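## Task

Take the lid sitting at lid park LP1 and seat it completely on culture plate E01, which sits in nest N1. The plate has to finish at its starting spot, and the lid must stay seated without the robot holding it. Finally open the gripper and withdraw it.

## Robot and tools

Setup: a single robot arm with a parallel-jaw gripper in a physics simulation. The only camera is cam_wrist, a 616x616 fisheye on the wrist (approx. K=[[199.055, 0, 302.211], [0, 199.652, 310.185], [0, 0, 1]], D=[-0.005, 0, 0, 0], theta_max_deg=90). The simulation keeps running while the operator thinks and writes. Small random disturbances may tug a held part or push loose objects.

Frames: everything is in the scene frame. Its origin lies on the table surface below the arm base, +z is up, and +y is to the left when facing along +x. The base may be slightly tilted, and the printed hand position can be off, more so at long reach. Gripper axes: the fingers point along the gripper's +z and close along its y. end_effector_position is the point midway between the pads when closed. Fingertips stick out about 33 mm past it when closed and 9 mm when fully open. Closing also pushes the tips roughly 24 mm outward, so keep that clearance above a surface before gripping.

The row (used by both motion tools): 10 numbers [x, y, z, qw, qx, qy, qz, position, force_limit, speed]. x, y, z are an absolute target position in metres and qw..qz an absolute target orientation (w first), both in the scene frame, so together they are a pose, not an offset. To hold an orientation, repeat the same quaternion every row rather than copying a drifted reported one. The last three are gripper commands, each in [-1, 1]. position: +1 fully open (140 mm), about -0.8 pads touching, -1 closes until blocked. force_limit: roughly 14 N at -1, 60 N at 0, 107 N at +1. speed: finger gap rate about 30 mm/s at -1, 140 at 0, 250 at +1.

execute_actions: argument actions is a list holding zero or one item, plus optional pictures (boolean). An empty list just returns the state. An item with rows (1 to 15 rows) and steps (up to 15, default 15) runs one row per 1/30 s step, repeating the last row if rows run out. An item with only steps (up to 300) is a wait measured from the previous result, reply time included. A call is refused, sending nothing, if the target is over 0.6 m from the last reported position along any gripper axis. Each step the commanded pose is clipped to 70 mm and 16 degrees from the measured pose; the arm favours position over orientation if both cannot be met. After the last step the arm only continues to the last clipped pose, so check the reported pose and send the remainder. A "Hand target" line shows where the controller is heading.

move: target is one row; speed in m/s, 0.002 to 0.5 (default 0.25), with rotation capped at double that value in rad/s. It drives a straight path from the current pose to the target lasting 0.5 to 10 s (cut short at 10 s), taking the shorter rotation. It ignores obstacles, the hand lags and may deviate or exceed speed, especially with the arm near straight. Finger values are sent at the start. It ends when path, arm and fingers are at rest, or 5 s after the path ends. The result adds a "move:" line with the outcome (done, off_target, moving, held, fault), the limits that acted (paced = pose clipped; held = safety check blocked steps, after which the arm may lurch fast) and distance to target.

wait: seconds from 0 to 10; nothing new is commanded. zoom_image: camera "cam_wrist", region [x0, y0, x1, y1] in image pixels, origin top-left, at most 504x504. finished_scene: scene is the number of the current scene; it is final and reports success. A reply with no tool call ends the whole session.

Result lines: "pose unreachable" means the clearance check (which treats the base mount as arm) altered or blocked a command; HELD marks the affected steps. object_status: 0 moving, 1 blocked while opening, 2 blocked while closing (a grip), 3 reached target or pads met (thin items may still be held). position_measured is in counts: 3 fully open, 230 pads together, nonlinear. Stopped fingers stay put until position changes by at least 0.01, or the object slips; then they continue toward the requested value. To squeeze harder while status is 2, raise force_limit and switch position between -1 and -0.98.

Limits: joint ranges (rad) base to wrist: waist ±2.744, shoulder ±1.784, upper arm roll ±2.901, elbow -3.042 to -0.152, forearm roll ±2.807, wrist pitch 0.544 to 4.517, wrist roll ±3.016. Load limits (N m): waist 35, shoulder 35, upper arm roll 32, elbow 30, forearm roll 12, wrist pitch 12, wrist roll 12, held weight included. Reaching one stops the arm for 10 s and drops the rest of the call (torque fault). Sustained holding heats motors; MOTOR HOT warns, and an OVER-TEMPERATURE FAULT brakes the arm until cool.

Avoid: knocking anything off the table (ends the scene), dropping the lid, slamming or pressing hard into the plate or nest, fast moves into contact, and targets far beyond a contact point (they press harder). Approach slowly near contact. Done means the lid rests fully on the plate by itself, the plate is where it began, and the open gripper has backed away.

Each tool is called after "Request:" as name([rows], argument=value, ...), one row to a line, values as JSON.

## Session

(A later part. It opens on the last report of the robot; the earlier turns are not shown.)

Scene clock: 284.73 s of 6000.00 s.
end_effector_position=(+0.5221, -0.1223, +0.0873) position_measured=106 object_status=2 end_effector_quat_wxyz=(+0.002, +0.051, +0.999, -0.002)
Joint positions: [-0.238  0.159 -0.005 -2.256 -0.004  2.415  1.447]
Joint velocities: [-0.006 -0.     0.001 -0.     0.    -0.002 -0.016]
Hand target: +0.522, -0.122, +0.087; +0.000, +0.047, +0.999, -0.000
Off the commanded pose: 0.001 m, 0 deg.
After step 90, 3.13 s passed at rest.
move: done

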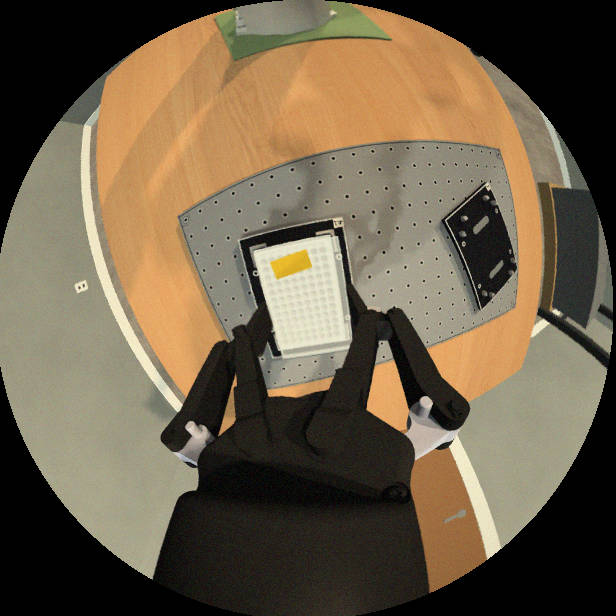

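Request:
move(target=[0.5217, -0.1253, 0.087, 0, 0.0471, 0.9989, 0, -1, 0.2, 0], speed=0.02)

Request:
zoom_image(camera="cam_wrist", region=[235, 215, 355, 295])

Scene clock: 291.27 s of 6000.00 s.
end_effector_position=(+0.5223, -0.1253, +0.0873) position_measured=106 object_status=2 end_effector_quat_wxyz=(+0.001, +0.049, +0.999, -0.002)
Joint positions: [-0.243  0.161 -0.005 -2.253 -0.004  2.414  1.439]
Joint velocities: [-0.002  0.001 -0.     0.001  0.    -0.001 -0.005]
Hand target: +0.522, -0.125, +0.087; +0.000, +0.047, +0.999, -0.000
Off the commanded pose: 0.001 m, 0 deg.
After step 90, 2.83 s passed at rest.
move: done

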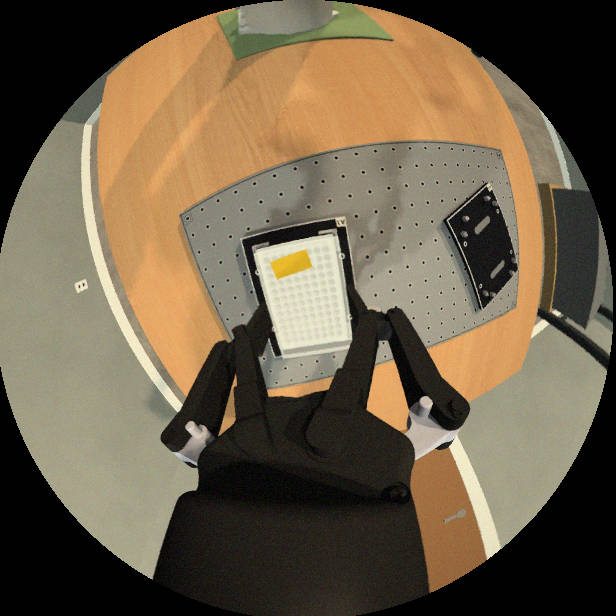

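Region (235, 215, 355, 295) of cam_wrist's 616x616 image, scaled by 4.200, with more detail than that image has.

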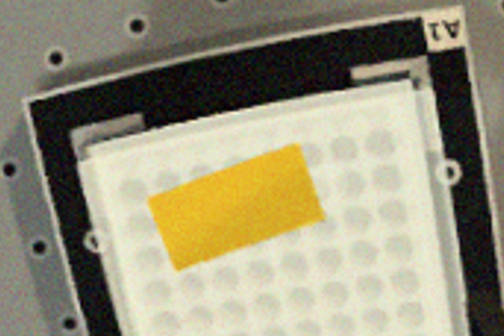

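Request:
zoom_image(camera="cam_wrist", region=[250, 300, 370, 380])

Region (250, 300, 370, 380) of cam_wrist's 616x616 image, scaled by 4.200, with more detail than that image has.

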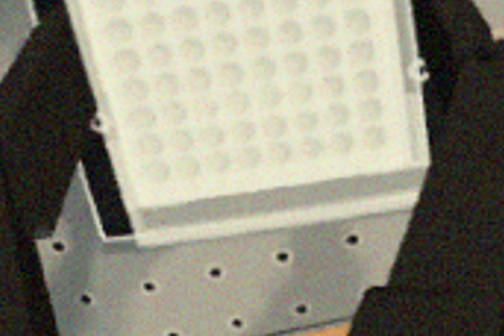

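Request:
move(target=[0.5197, -0.1251, 0.083, 0, 0.0471, 0.9989, 0, -1, 0.2, 0], speed=0.02)

Request:
zoom_image(camera="cam_wrist", region=[230, 215, 370, 375])

Scene clock: 305.03 s of 6000.00 s.
end_effector_position=(+0.5196, -0.1251, +0.0840) position_measured=106 object_status=2 end_effector_quat_wxyz=(-0.001, +0.049, +0.999, -0.001)
Joint positions: [-0.244  0.163 -0.005 -2.258 -0.004  2.417  1.437]
Joint velocities: [-0.001 -0.001 -0.001  0.    -0.     0.005 -0.   ]
Hand target: +0.520, -0.125, +0.083; -0.000, +0.047, +0.999, -0.000
Off the commanded pose: 0.001 m, 0 deg.
After step 90, 10.07 s passed at rest.
move: done

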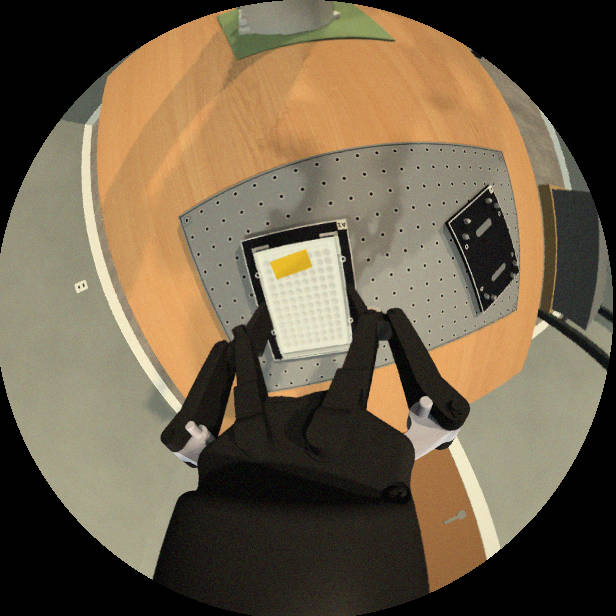

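Region (230, 215, 370, 375) of cam_wrist's 616x616 image, scaled by 3.150, with more detail than that image has; it fills the left 441 columns of this view, and the rest is white.

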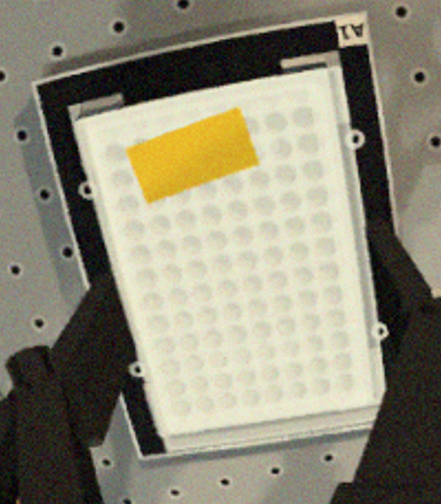

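Request:
execute_actions([
  {"rows": [[0.5197, -0.1251, 0.080, 0, 0.0471, 0.9989, 0, -1, 0.2, 0], [0.5197, -0.1251, 0.079, 0, 0.0471, 0.9989, 0, -1, 0.2, 0], [0.5197, -0.1251, 0.078, 0, 0.0471, 0.9989, 0, -1, 0.2, 0], [0.5197, -0.1251, 0.077, 0, 0.0471, 0.9989, 0, -1, 0.2, 0], [0.5197, -0.1251, 0.076, 0, 0.0471, 0.9989, 0, -1, 0.2, 0]], "steps": 15},
], pictures=false)

Scene clock: 321.17 s of 6000.00 s.
end_effector_position=(+0.5197, -0.1253, +0.0805) position_measured=106 object_status=2 end_effector_quat_wxyz=(-0.001, +0.049, +0.999, -0.001)
Joint positions: [-0.244  0.17  -0.005 -2.26  -0.004  2.426  1.436]
Joint velocities: [-0.001  0.002  0.001 -0.     0.001  0.001 -0.   ]
Hand target: +0.520, -0.125, +0.076; -0.000, +0.047, +0.999, +0.000
Off the commanded pose: 0.004 m, 0 deg.
Steps of this call (steps 1 to 90: nothing new was sent; then 12.63 s passed at rest; steps 91 to 105: all 15 steps of this action). Readings (end_effector_position | what the end effector reports):
91: (+0.5199, -0.1252, +0.0838) | position_measured=106 object_status=2
92: (+0.5199, -0.1253, +0.0831) | position_measured=106 object_status=2
94: (+0.5194, -0.1252, +0.0809) | position_measured=106 object_status=2
98: (+0.5197, -0.1253, +0.0805) | position_measured=106 object_status=2
105: the state above

Request:
execute_actions([
  {"rows": [[0.5197, -0.1251, 0.0815, 0, 0.0471, 0.9989, 0, -1, 0.2, 0]], "steps": 8},
])

Request:
zoom_image(camera="cam_wrist", region=[230, 215, 370, 375])

Scene clock: 323.37 s of 6000.00 s.
end_effector_position=(+0.5200, -0.1254, +0.0814) position_measured=106 object_status=2 end_effector_quat_wxyz=(-0.000, +0.049, +0.999, -0.001)
Joint positions: [-0.244  0.168 -0.005 -2.26  -0.004  2.426  1.436]
Joint velocities: [-0.001 -0.     0.001  0.002  0.001 -0.001  0.001]
Hand target: +0.520, -0.125, +0.082; -0.000, +0.047, +0.999, -0.000
Off the commanded pose: 0.000 m, 0 deg.
Steps of this call (steps 1 to 58: nothing new was sent; steps 59 to 66: all 8 steps of this action). Readings (end_effector_position | what the end effector reports):
59: (+0.5198, -0.1253, +0.0808) | position_measured=106 object_status=2
60: (+0.5200, -0.1254, +0.0813) | position_measured=106 object_status=2
62: (+0.5200, -0.1254, +0.0814) | position_measured=106 object_status=2
66: the state above

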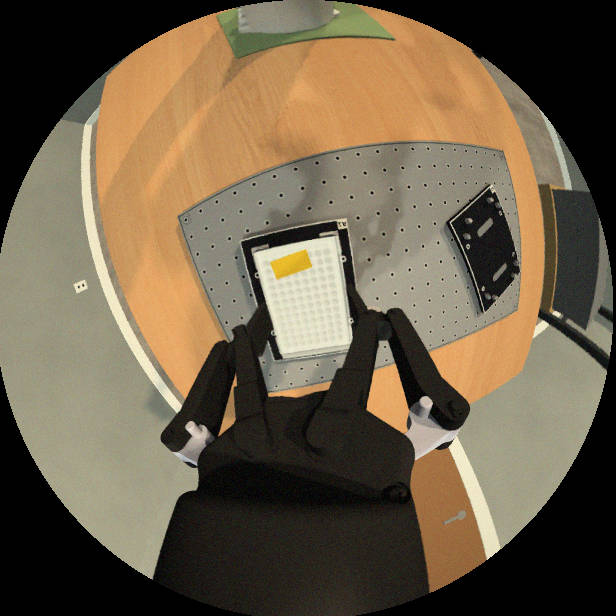

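Region (230, 215, 370, 375) of cam_wrist's 616x616 image, scaled by 3.150, with more detail than that image has; it fills the left 441 columns of this view, and the rest is white.

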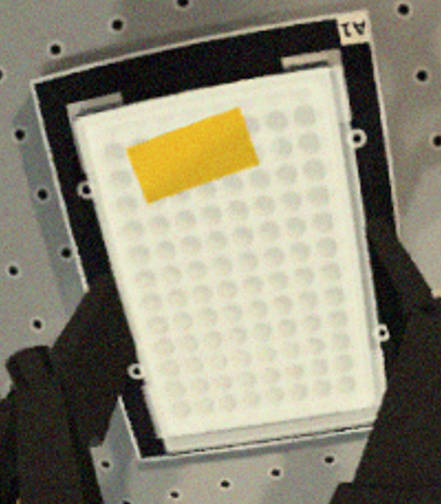

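Request:
zoom_image(camera="cam_wrist", region=[240, 235, 300, 280])

Region (240, 235, 300, 280) of cam_wrist's 616x616 image, scaled by 8.400, with more detail than that image has; it fills the top 378 rows of this view, and the rest is white.

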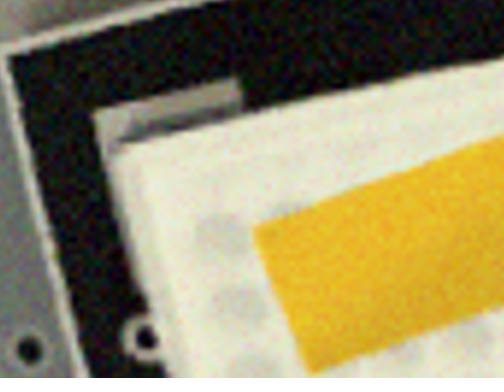

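Request:
zoom_image(camera="cam_wrist", region=[295, 220, 355, 265])

Region (295, 220, 355, 265) of cam_wrist's 616x616 image, scaled by 8.400, with more detail than that image has; it fills the top 378 rows of this view, and the rest is white.

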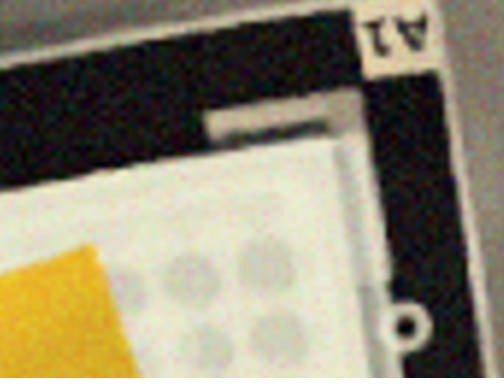

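Request:
execute_actions([
  {"rows": [[0.5197, -0.1251, 0.0805, 0, 0.0471, 0.9989, 0, -1, 0.2, 0], [0.5197, -0.1251, 0.0805, 0, 0.0471, 0.9989, 0, -1, 0.2, 0], [0.5197, -0.1251, 0.0805, 0, 0.0471, 0.9989, 0, -1, 0.2, 0], [0.5198, -0.1244, 0.0805, 0, 0.0471, 0.9989, 0, -1, 0.2, 0], [0.5199, -0.1237, 0.0805, 0, 0.0471, 0.9989, 0, -1, 0.2, 0], [0.5200, -0.1230, 0.0805, 0, 0.0471, 0.9989, 0, -1, 0.2, 0], [0.5201, -0.1223, 0.0805, 0, 0.0471, 0.9989, 0, -1, 0.2, 0], [0.5201, -0.1216, 0.0805, 0, 0.0471, 0.9989, 0, -1, 0.2, 0], [0.5202, -0.1211, 0.0805, 0, 0.0471, 0.9989, 0, -1, 0.2, 0]], "steps": 15},
], pictures=false)

Scene clock: 357.03 s of 6000.00 s.
end_effector_position=(+0.5200, -0.1234, +0.0810) position_measured=106 object_status=2 end_effector_quat_wxyz=(-0.001, +0.047, +0.999, -0.001)
Joint positions: [-0.243  0.168 -0.003 -2.261 -0.004  2.426  1.436]
Joint velocities: [ 0.001 -0.     0.001 -0.     0.    -0.001  0.001]
Hand target: +0.520, -0.121, +0.081; -0.000, +0.047, +0.999, +0.000
Off the commanded pose: 0.002 m, 0 deg.
Steps of this call (steps 1 to 90: nothing new was sent; then 30.17 s passed at rest; steps 91 to 105: all 15 steps of this action). Readings (end_effector_position | what the end effector reports):
91: (+0.5200, -0.1254, +0.0814) | position_measured=106 object_status=2
92: (+0.5200, -0.1254, +0.0814) | position_measured=106 object_status=2
94: (+0.5200, -0.1254, +0.0814) | position_measured=106 object_status=2
98: (+0.5199, -0.1250, +0.0812) | position_measured=106 object_status=2
105: the state above

Request:
execute_actions([
  {"rows": [[0.5202, -0.1211, 0.0805, 0, 0.0471, 0.9989, 0, -1, 0.2, 0]], "steps": 10},
], pictures=false)

Scene clock: 359.27 s of 6000.00 s.
end_effector_position=(+0.5199, -0.1234, +0.0810) position_measured=106 object_status=2 end_effector_quat_wxyz=(-0.001, +0.047, +0.999, -0.001)
Joint positions: [-0.243  0.168 -0.003 -2.261 -0.004  2.426  1.436]
Joint velocities: [ 0.002  0.001 -0.001  0.001  0.001 -0.    -0.001]
Hand target: +0.520, -0.121, +0.081; -0.000, +0.047, +0.999, +0.000
Off the commanded pose: 0.002 m, 0 deg.
Steps of this call (steps 1 to 57: nothing new was sent; steps 58 to 67: all 10 steps of this action). Readings (end_effector_position | what the end effector reports):
58: (+0.5199, -0.1234, +0.0810) | position_measured=106 object_status=2
59: (+0.5199, -0.1234, +0.0810) | position_measured=106 object_status=2
61: (+0.5199, -0.1234, +0.0810) | position_measured=106 object_status=2
65: (+0.5199, -0.1234, +0.0810) | position_measured=106 object_status=2
67: the state above

Request:
execute_actions([
  {"rows": [[0.5201, -0.1225, 0.0805, 0, 0.0471, 0.9989, 0, -1, 0.2, 0], [0.5200, -0.1235, 0.0805, 0, 0.0471, 0.9989, 0, -1, 0.2, 0], [0.5199, -0.1245, 0.0805, 0, 0.0471, 0.9989, 0, -1, 0.2, 0], [0.5198, -0.1255, 0.0805, 0, 0.0471, 0.9989, 0, -1, 0.2, 0], [0.5197, -0.1265, 0.0805, 0, 0.0471, 0.9989, 0, -1, 0.2, 0], [0.5196, -0.1275, 0.0805, 0, 0.0471, 0.9989, 0, -1, 0.2, 0], [0.5195, -0.1285, 0.0805, 0, 0.0471, 0.9989, 0, -1, 0.2, 0], [0.5194, -0.1295, 0.0805, 0, 0.0471, 0.9989, 0, -1, 0.2, 0], [0.5193, -0.1305, 0.0805, 0, 0.0471, 0.9989, 0, -1, 0.2, 0]], "steps": 15},
], pictures=false)

Scene clock: 363.43 s of 6000.00 s.
end_effector_position=(+0.5185, -0.1297, +0.0804) position_measured=106 object_status=2 end_effector_quat_wxyz=(-0.001, +0.050, +0.999, -0.001)
Joint positions: [-0.254  0.17  -0.004 -2.26  -0.004  2.426  1.43 ]
Joint velocities: [-0.01   0.     0.     0.     0.001  0.001 -0.011]
Hand target: +0.519, -0.131, +0.080; +0.000, +0.047, +0.999, -0.000
Off the commanded pose: 0.001 m, 0 deg.
Steps of this call (steps 1 to 90: nothing new was sent; then 0.67 s passed at rest; steps 91 to 105: all 15 steps of this action). Readings (end_effector_position | what the end effector reports):
91: (+0.5199, -0.1234, +0.0810) | position_measured=106 object_status=2
92: (+0.5199, -0.1234, +0.0810) | position_measured=106 object_status=2
94: (+0.5199, -0.1236, +0.0810) | position_measured=106 object_status=2
98: (+0.5195, -0.1256, +0.0810) | position_measured=106 object_status=2
105: the state above

Request:
execute_actions(actions=[])

Request:
zoom_image(camera="cam_wrist", region=[230, 215, 370, 375])

Scene clock: 365.00 s of 6000.00 s.
end_effector_position=(+0.5185, -0.1300, +0.0804) position_measured=106 object_status=2 end_effector_quat_wxyz=(-0.001, +0.049, +0.999, -0.001)
Joint positions: [-0.254  0.17  -0.004 -2.26  -0.004  2.426  1.427]
Joint velocities: [-0.    -0.001 -0.002 -0.002 -0.    -0.001 -0.001]
Hand target: +0.519, -0.131, +0.080; +0.000, +0.047, +0.999, -0.000
Off the commanded pose: 0.001 m, 0 deg.
Steps of this call (steps 1 to 47: nothing new was sent). Readings (end_effector_position | what the end effector reports):
1: (+0.5185, -0.1299, +0.0804) | position_measured=106 object_status=2
2: (+0.5185, -0.1299, +0.0804) | position_measured=106 object_status=2
4: (+0.5185, -0.1299, +0.0804) | position_measured=106 object_status=2
8: (+0.5185, -0.1300, +0.0804) | position_measured=106 object_status=2
47: the state above

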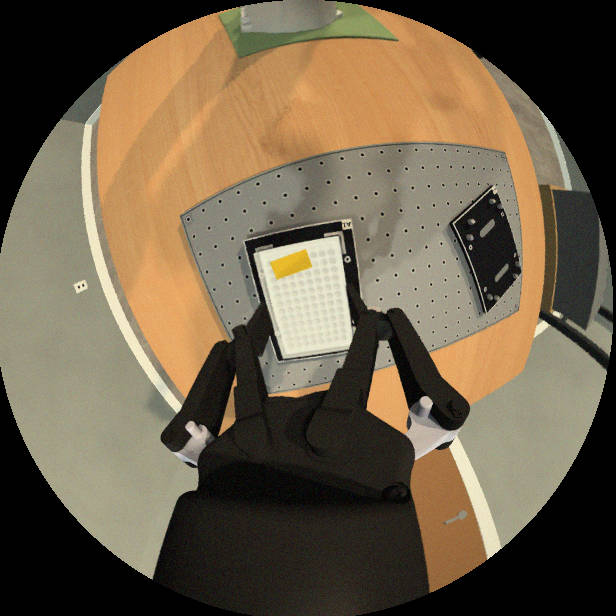

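Region (230, 215, 370, 375) of cam_wrist's 616x616 image, scaled by 3.150, with more detail than that image has; it fills the left 441 columns of this view, and the rest is white.

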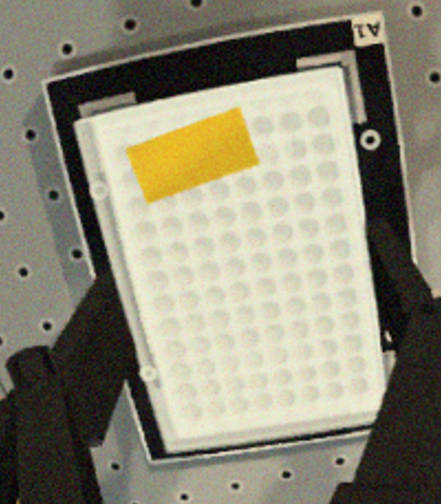

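Request:
execute_actions([
  {"rows": [[0.5193, -0.1305, 0.083, 0, 0.0471, 0.9989, 0, -1, 0.2, 0], [0.5193, -0.1305, 0.083, 0, 0.0471, 0.9989, 0, -1, 0.2, 0], [0.5193, -0.1305, 0.083, 0, 0.0471, 0.9989, 0, -1, 0.2, 0], [0.5194, -0.129, 0.083, 0, 0.0471, 0.9989, 0, -1, 0.2, 0], [0.5195, -0.1275, 0.083, 0, 0.0471, 0.9989, 0, -1, 0.2, 0], [0.5196, -0.126, 0.083, 0, 0.0471, 0.9989, 0, -1, 0.2, 0], [0.5197, -0.1242, 0.083, 0, 0.0471, 0.9989, 0, -1, 0.2, 0], [0.5197, -0.1242, 0.083, 0, 0.0471, 0.9989, 0, -1, 0.2, 0], [0.5197, -0.1242, 0.083, 0, 0.0471, 0.9989, 0, -1, 0.2, 0], [0.5197, -0.1242, 0.081, 0, 0.0471, 0.9989, 0, -1, 0.2, 0], [0.5197, -0.1242, 0.079, 0, 0.0471, 0.9989, 0, -1, 0.2, 0], [0.5197, -0.1242, 0.077, 0, 0.0471, 0.9989, 0, -1, 0.2, 0]], "steps": 15},
], pictures=false)

Scene clock: 373.73 s of 6000.00 s.
end_effector_position=(+0.5202, -0.1261, +0.0805) position_measured=106 object_status=2 end_effector_quat_wxyz=(+0.001, +0.045, +0.999, -0.001)
Joint positions: [-0.25   0.17  -0.001 -2.261 -0.004  2.429  1.427]
Joint velocities: [ 0.002 -0.001 -0.     0.     0.     0.001  0.007]
Hand target: +0.520, -0.124, +0.077; -0.000, +0.047, +0.999, +0.000
Off the commanded pose: 0.004 m, 0 deg.
Steps of this call (steps 1 to 90: nothing new was sent; then 5.23 s passed at rest; steps 91 to 105: all 15 steps of this action). Readings (end_effector_position | what the end effector reports):
91: (+0.5185, -0.1300, +0.0805) | position_measured=106 object_status=2
92: (+0.5186, -0.1300, +0.0807) | position_measured=106 object_status=2
94: (+0.5189, -0.1302, +0.0813) | position_measured=106 object_status=2
98: (+0.5198, -0.1287, +0.0825) | position_measured=106 object_status=2
105: the state above

Request:
move(target=[0.5197, -0.1242, 0.085, 0, 0.0471, 0.9989, 0, -1, 0.2, 0], speed=0.02)

Scene clock: 376.23 s of 6000.00 s.
end_effector_position=(+0.5199, -0.1260, +0.0842) position_measured=106 object_status=2 end_effector_quat_wxyz=(+0.001, +0.045, +0.999, -0.001)
Joint positions: [-0.25   0.162 -0.001 -2.261 -0.004  2.422  1.428]
Joint velocities: [-0.    -0.001 -0.001 -0.     0.    -0.007 -0.   ]
Hand target: +0.520, -0.124, +0.085; -0.000, +0.047, +0.999, -0.000
Off the commanded pose: 0.002 m, 0 deg.
move: done

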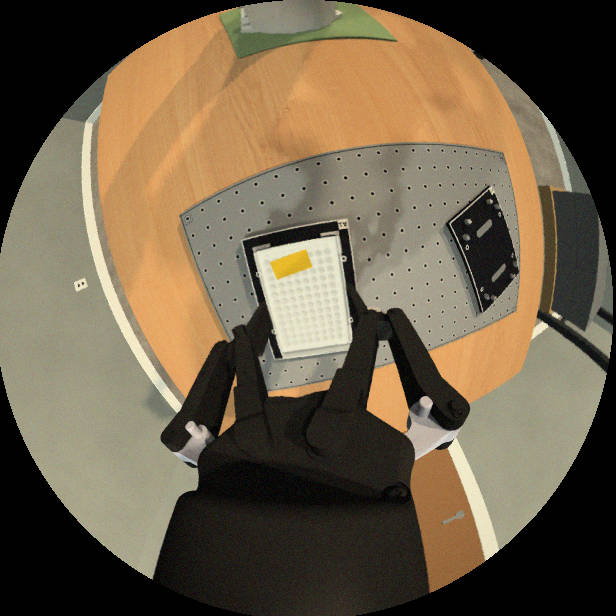

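Request:
execute_actions([
  {"rows": [[0.5189, -0.1285, 0.085, 0, 0.0471, 0.9989, 0, -1, 0.2, 0]], "steps": 15},
], pictures=false)

Scene clock: 414.90 s of 6000.00 s.
end_effector_position=(+0.5191, -0.1280, +0.0841) position_measured=106 object_status=2 end_effector_quat_wxyz=(+0.000, +0.047, +0.999, -0.001)
Joint positions: [-0.254  0.162 -0.001 -2.261 -0.004  2.421  1.428]
Joint velocities: [-0.001 -0.    -0.001 -0.001 -0.002  0.     0.   ]
Hand target: +0.519, -0.129, +0.085; +0.000, +0.047, +0.999, -0.000
Off the commanded pose: 0.001 m, 0 deg.
Steps of this call (steps 1 to 90: nothing new was sent; then 35.17 s passed at rest; steps 91 to 105: all 15 steps of this action). Readings (end_effector_position | what the end effector reports):
91: (+0.5195, -0.1260, +0.0841) | position_measured=106 object_status=2
92: (+0.5195, -0.1263, +0.0841) | position_measured=106 object_status=2
94: (+0.5193, -0.1269, +0.0841) | position_measured=106 object_status=2
98: (+0.5191, -0.1276, +0.0841) | position_measured=106 object_status=2
105: the state above

Now at (0.5191, -0.1280). Try lowering.

Request:
execute_actions([
  {"rows": [[0.5189, -0.1283, 0.082, 0, 0.0471, 0.9989, 0, -1, 0.2, 0], [0.5189, -0.1283, 0.080, 0, 0.0471, 0.9989, 0, -1, 0.2, 0], [0.5189, -0.1283, 0.078, 0, 0.0471, 0.9989, 0, -1, 0.2, 0], [0.5189, -0.1283, 0.0765, 0, 0.0471, 0.9989, 0, -1, 0.2, 0]], "steps": 15},
], pictures=false)

Scene clock: 417.43 s of 6000.00 s.
end_effector_position=(+0.5193, -0.1281, +0.0778) position_measured=106 object_status=2 end_effector_quat_wxyz=(-0.000, +0.047, +0.999, -0.001)
Joint positions: [-0.254  0.175 -0.001 -2.261 -0.004  2.433  1.428]
Joint velocities: [-0.001  0.002 -0.    -0.    -0.     0.004  0.   ]
Hand target: +0.519, -0.128, +0.076; -0.000, +0.047, +0.999, +0.000
Off the commanded pose: 0.001 m, 0 deg.
Steps of this call (steps 1 to 61: nothing new was sent; steps 62 to 76: all 15 steps of this action). Readings (end_effector_position | what the end effector reports):
62: (+0.5190, -0.1281, +0.0840) | position_measured=106 object_status=2
63: (+0.5189, -0.1281, +0.0835) | position_measured=106 object_status=2
65: (+0.5188, -0.1280, +0.0812) | position_measured=106 object_status=2
69: (+0.5190, -0.1281, +0.0785) | position_measured=106 object_status=2
76: the state above

Request:
execute_actions([
  {"rows": [[0.5189, -0.1283, 0.075, 0, 0.0471, 0.9989, 0, -1, 0.2, 0], [0.5189, -0.1283, 0.0735, 0, 0.0471, 0.9989, 0, -1, 0.2, 0], [0.5189, -0.1283, 0.072, 0, 0.0471, 0.9989, 0, -1, 0.2, 0], [0.5189, -0.1283, 0.0705, 0, 0.0471, 0.9989, 0, -1, 0.2, 0], [0.5189, -0.1283, 0.069, 0, 0.0471, 0.9989, 0, -1, 0.2, 0]], "steps": 15},
])

Scene clock: 420.47 s of 6000.00 s.
end_effector_position=(+0.5197, -0.1283, +0.0749) position_measured=106 object_status=2 end_effector_quat_wxyz=(+0.000, +0.047, +0.999, -0.001)
Joint positions: [-0.254  0.181 -0.001 -2.262 -0.004  2.442  1.428]
Joint velocities: [-0.001  0.001  0.001 -0.001  0.     0.001 -0.001]
Hand target: +0.519, -0.128, +0.069; -0.000, +0.047, +0.999, +0.000
Off the commanded pose: 0.006 m, 0 deg.
Steps of this call (steps 1 to 76: nothing new was sent; steps 77 to 91: all 15 steps of this action). Readings (end_effector_position | what the end effector reports):
77: (+0.5193, -0.1282, +0.0776) | position_measured=106 object_status=2
78: (+0.5194, -0.1282, +0.0772) | position_measured=106 object_status=2
80: (+0.5192, -0.1282, +0.0752) | position_measured=106 object_status=2
84: (+0.5197, -0.1283, +0.0749) | position_measured=106 object_status=2
91: the state above

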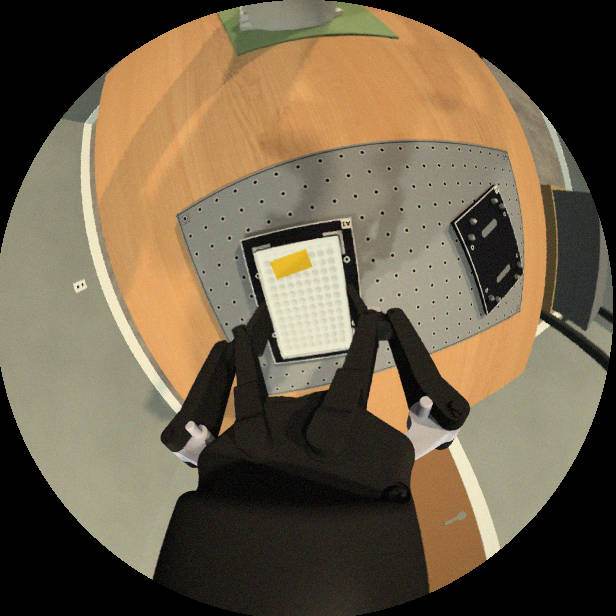

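Request:
execute_actions([
  {"rows": [[0.5197, -0.1283, 0.0752, 0, 0.0471, 0.9989, 0, 1, 0.2, 0]], "steps": 15},
], pictures=false)

Request:
move(target=[0.5197, -0.1283, 0.14, 0, 0.0471, 0.9989, 0, 1, 0.2, 0], speed=0.1)

Request:
zoom_image(camera="cam_wrist", region=[190, 200, 430, 400])

Scene clock: 424.13 s of 6000.00 s.
end_effector_position=(+0.5198, -0.1283, +0.0752) position_measured=4 object_status=0 end_effector_quat_wxyz=(+0.000, +0.047, +0.999, -0.001)
Joint positions: [-0.254  0.181 -0.001 -2.262 -0.004  2.441  1.428]
Joint velocities: [-0.001 -0.001 -0.    -0.001 -0.001 -0.     0.   ]
Hand target: +0.520, -0.128, +0.075; -0.000, +0.047, +0.999, -0.000
Off the commanded pose: 0.000 m, 0 deg.
Steps of this call (steps 1 to 90: nothing new was sent; then 0.17 s passed at rest; steps 91 to 105: all 15 steps of this action). Readings (end_effector_position | what the end effector reports):
91: (+0.5197, -0.1283, +0.0751) | position_measured=106 object_status=0
92: (+0.5198, -0.1283, +0.0752) | position_measured=106 object_status=0
94: (+0.5198, -0.1283, +0.0752) | position_measured=85 object_status=0
98: (+0.5198, -0.1283, +0.0752) | position_measured=54 object_status=0
105: the state above

Scene clock: 425.57 s of 6000.00 s.
end_effector_position=(+0.5208, -0.1288, +0.1402) position_measured=3 object_status=3 end_effector_quat_wxyz=(+0.002, +0.048, +0.999, -0.001)
Joint positions: [-0.254  0.07  -0.001 -2.216 -0.004  2.288  1.428]
Joint velocities: [-0.001 -0.     0.     0.    -0.001 -0.011  0.001]
Hand target: +0.520, -0.128, +0.140; -0.000, +0.047, +0.999, -0.000
Off the commanded pose: 0.001 m, 0 deg.
move: done

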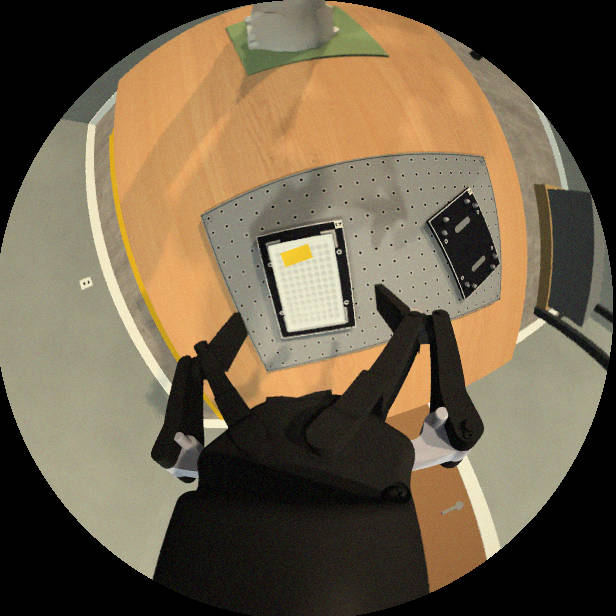

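Region (190, 200, 430, 400) of cam_wrist's 616x616 image, scaled by 2.100, with more detail than that image has.

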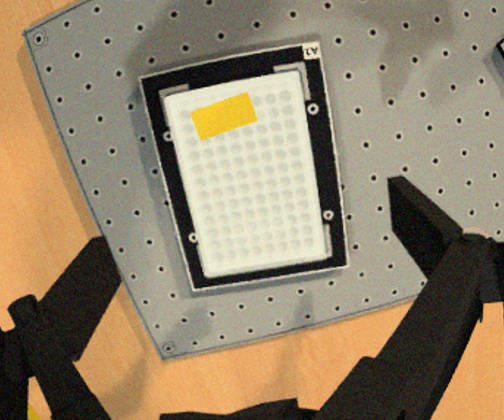

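Request:
move(target=[0.5197, -0.1283, 0.098, 0, 0.0471, 0.9989, 0, -1, 0.2, 1], speed=0.05)

Scene clock: 433.00 s of 6000.00 s.
end_effector_position=(+0.5189, -0.1282, +0.0984) position_measured=233 object_status=3 end_effector_quat_wxyz=(-0.002, +0.048, +0.999, -0.001)
Joint positions: [-0.254  0.139 -0.001 -2.247 -0.004  2.38   1.428]
Joint velocities: [-0.     0.001  0.     0.001  0.     0.01  -0.   ]
Hand target: +0.520, -0.128, +0.098; +0.000, +0.047, +0.999, +0.000
Off the commanded pose: 0.001 m, 0 deg.
After step 90, 3.17 s passed at rest.
move: done

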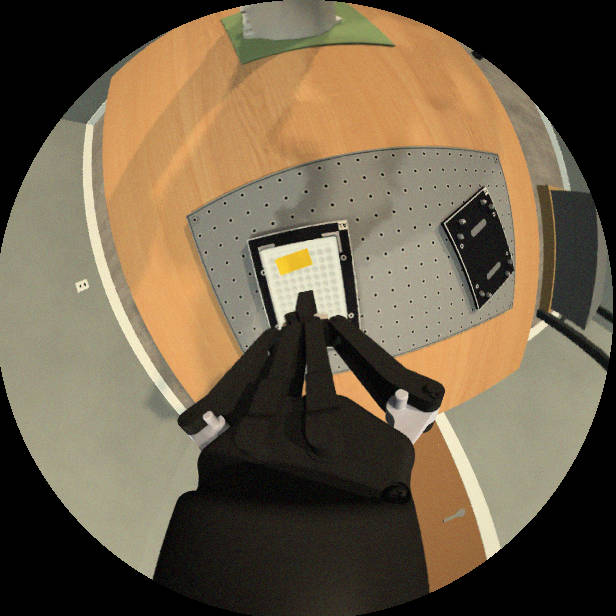

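Request:
execute_actions([
  {"rows": [[0.5197, -0.1283, 0.096, 0, 0.0471, 0.9989, 0, -1, 0.2, 1], [0.5197, -0.1283, 0.095, 0, 0.0471, 0.9989, 0, -1, 0.2, 1], [0.5197, -0.1283, 0.094, 0, 0.0471, 0.9989, 0, -1, 0.2, 1], [0.5197, -0.1283, 0.093, 0, 0.0471, 0.9989, 0, -1, 0.2, 1], [0.5197, -0.1283, 0.092, 0, 0.0471, 0.9989, 0, -1, 0.2, 1], [0.5197, -0.1283, 0.091, 0, 0.0471, 0.9989, 0, -1, 0.2, 1], [0.5197, -0.1283, 0.090, 0, 0.0471, 0.9989, 0, -1, 0.2, 1], [0.5197, -0.1283, 0.089, 0, 0.0471, 0.9989, 0, -1, 0.2, 1], [0.5197, -0.1283, 0.088, 0, 0.0471, 0.9989, 0, -1, 0.2, 1], [0.5197, -0.1283, 0.087, 0, 0.0471, 0.9989, 0, -1, 0.2, 1], [0.5197, -0.1283, 0.086, 0, 0.0471, 0.9989, 0, -1, 0.2, 1]], "steps": 15},
], pictures=false)

Scene clock: 436.70 s of 6000.00 s.
end_effector_position=(+0.5189, -0.1282, +0.0892) position_measured=233 object_status=3 end_effector_quat_wxyz=(-0.002, +0.047, +0.999, -0.001)
Joint positions: [-0.254  0.155 -0.001 -2.253 -0.004  2.402  1.428]
Joint velocities: [0.001 0.001 0.    0.001 0.001 0.001 0.   ]
Hand target: +0.520, -0.128, +0.086; -0.000, +0.047, +0.999, +0.000
Off the commanded pose: 0.003 m, 0 deg.
Steps of this call (steps 1 to 90: nothing new was sent; then 0.20 s passed at rest; steps 91 to 105: all 15 steps of this action). Readings (end_effector_position | what the end effector reports):
91: (+0.5196, -0.1284, +0.0985) | position_measured=233 object_status=3
92: (+0.5197, -0.1284, +0.0981) | position_measured=233 object_status=3
94: (+0.5196, -0.1284, +0.0967) | position_measured=233 object_status=3
98: (+0.5187, -0.1281, +0.0923) | position_measured=233 object_status=3
105: the state above

Request:
execute_actions([
  {"rows": [[0.5197, -0.1283, 0.085, 0, 0.0471, 0.9989, 0, -1, 0.2, 1]], "steps": 12},
], pictures=false)

Scene clock: 438.37 s of 6000.00 s.
end_effector_position=(+0.5189, -0.1282, +0.0891) position_measured=233 object_status=3 end_effector_quat_wxyz=(-0.002, +0.047, +0.999, -0.001)
Joint positions: [-0.254  0.155 -0.001 -2.253 -0.004  2.402  1.428]
Joint velocities: [-0.001 -0.001 -0.    -0.001  0.001  0.     0.   ]
Hand target: +0.520, -0.128, +0.085; -0.000, +0.047, +0.999, +0.000
Off the commanded pose: 0.004 m, 0 deg.
Steps of this call (steps 1 to 38: nothing new was sent; steps 39 to 50: all 12 steps of this action). Readings (end_effector_position | what the end effector reports):
39: (+0.5189, -0.1282, +0.0891) | position_measured=233 object_status=3
40: (+0.5189, -0.1282, +0.0891) | position_measured=233 object_status=3
42: (+0.5189, -0.1282, +0.0891) | position_measured=233 object_status=3
46: (+0.5189, -0.1282, +0.0891) | position_measured=233 object_status=3
50: the state above

Request:
move(target=[0.50, -0.10, 0.20, 0, 0.0471, 0.9989, 0, 1, 0.2, 1], speed=0.25)

Scene clock: 441.00 s of 6000.00 s.
end_effector_position=(+0.5013, -0.1023, +0.2018) position_measured=3 object_status=3 end_effector_quat_wxyz=(+0.003, +0.042, +0.999, -0.002)
Joint positions: [-0.231 -0.082  0.019 -2.23  -0.004  2.151  1.459]
Joint velocities: [ 0.001  0.    -0.001  0.001 -0.    -0.011  0.005]
Hand target: +0.500, -0.100, +0.201; -0.000, +0.047, +0.999, -0.001
Off the commanded pose: 0.003 m, 1 deg.
move: done

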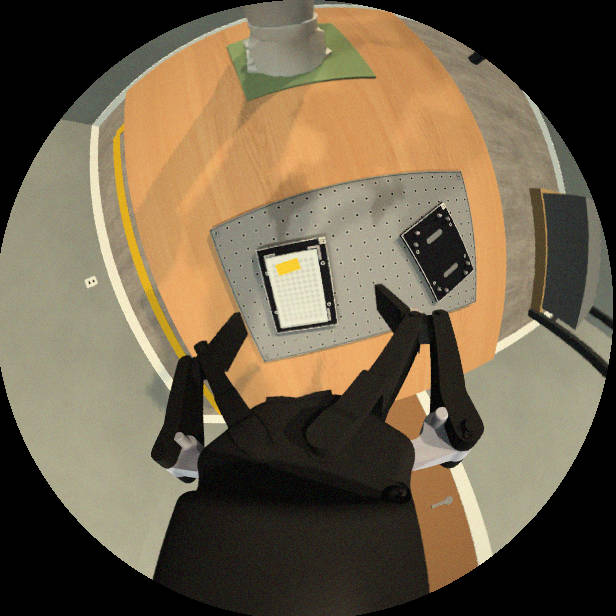

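Request:
finished_scene(scene=1)

The scene is finished: the task was done.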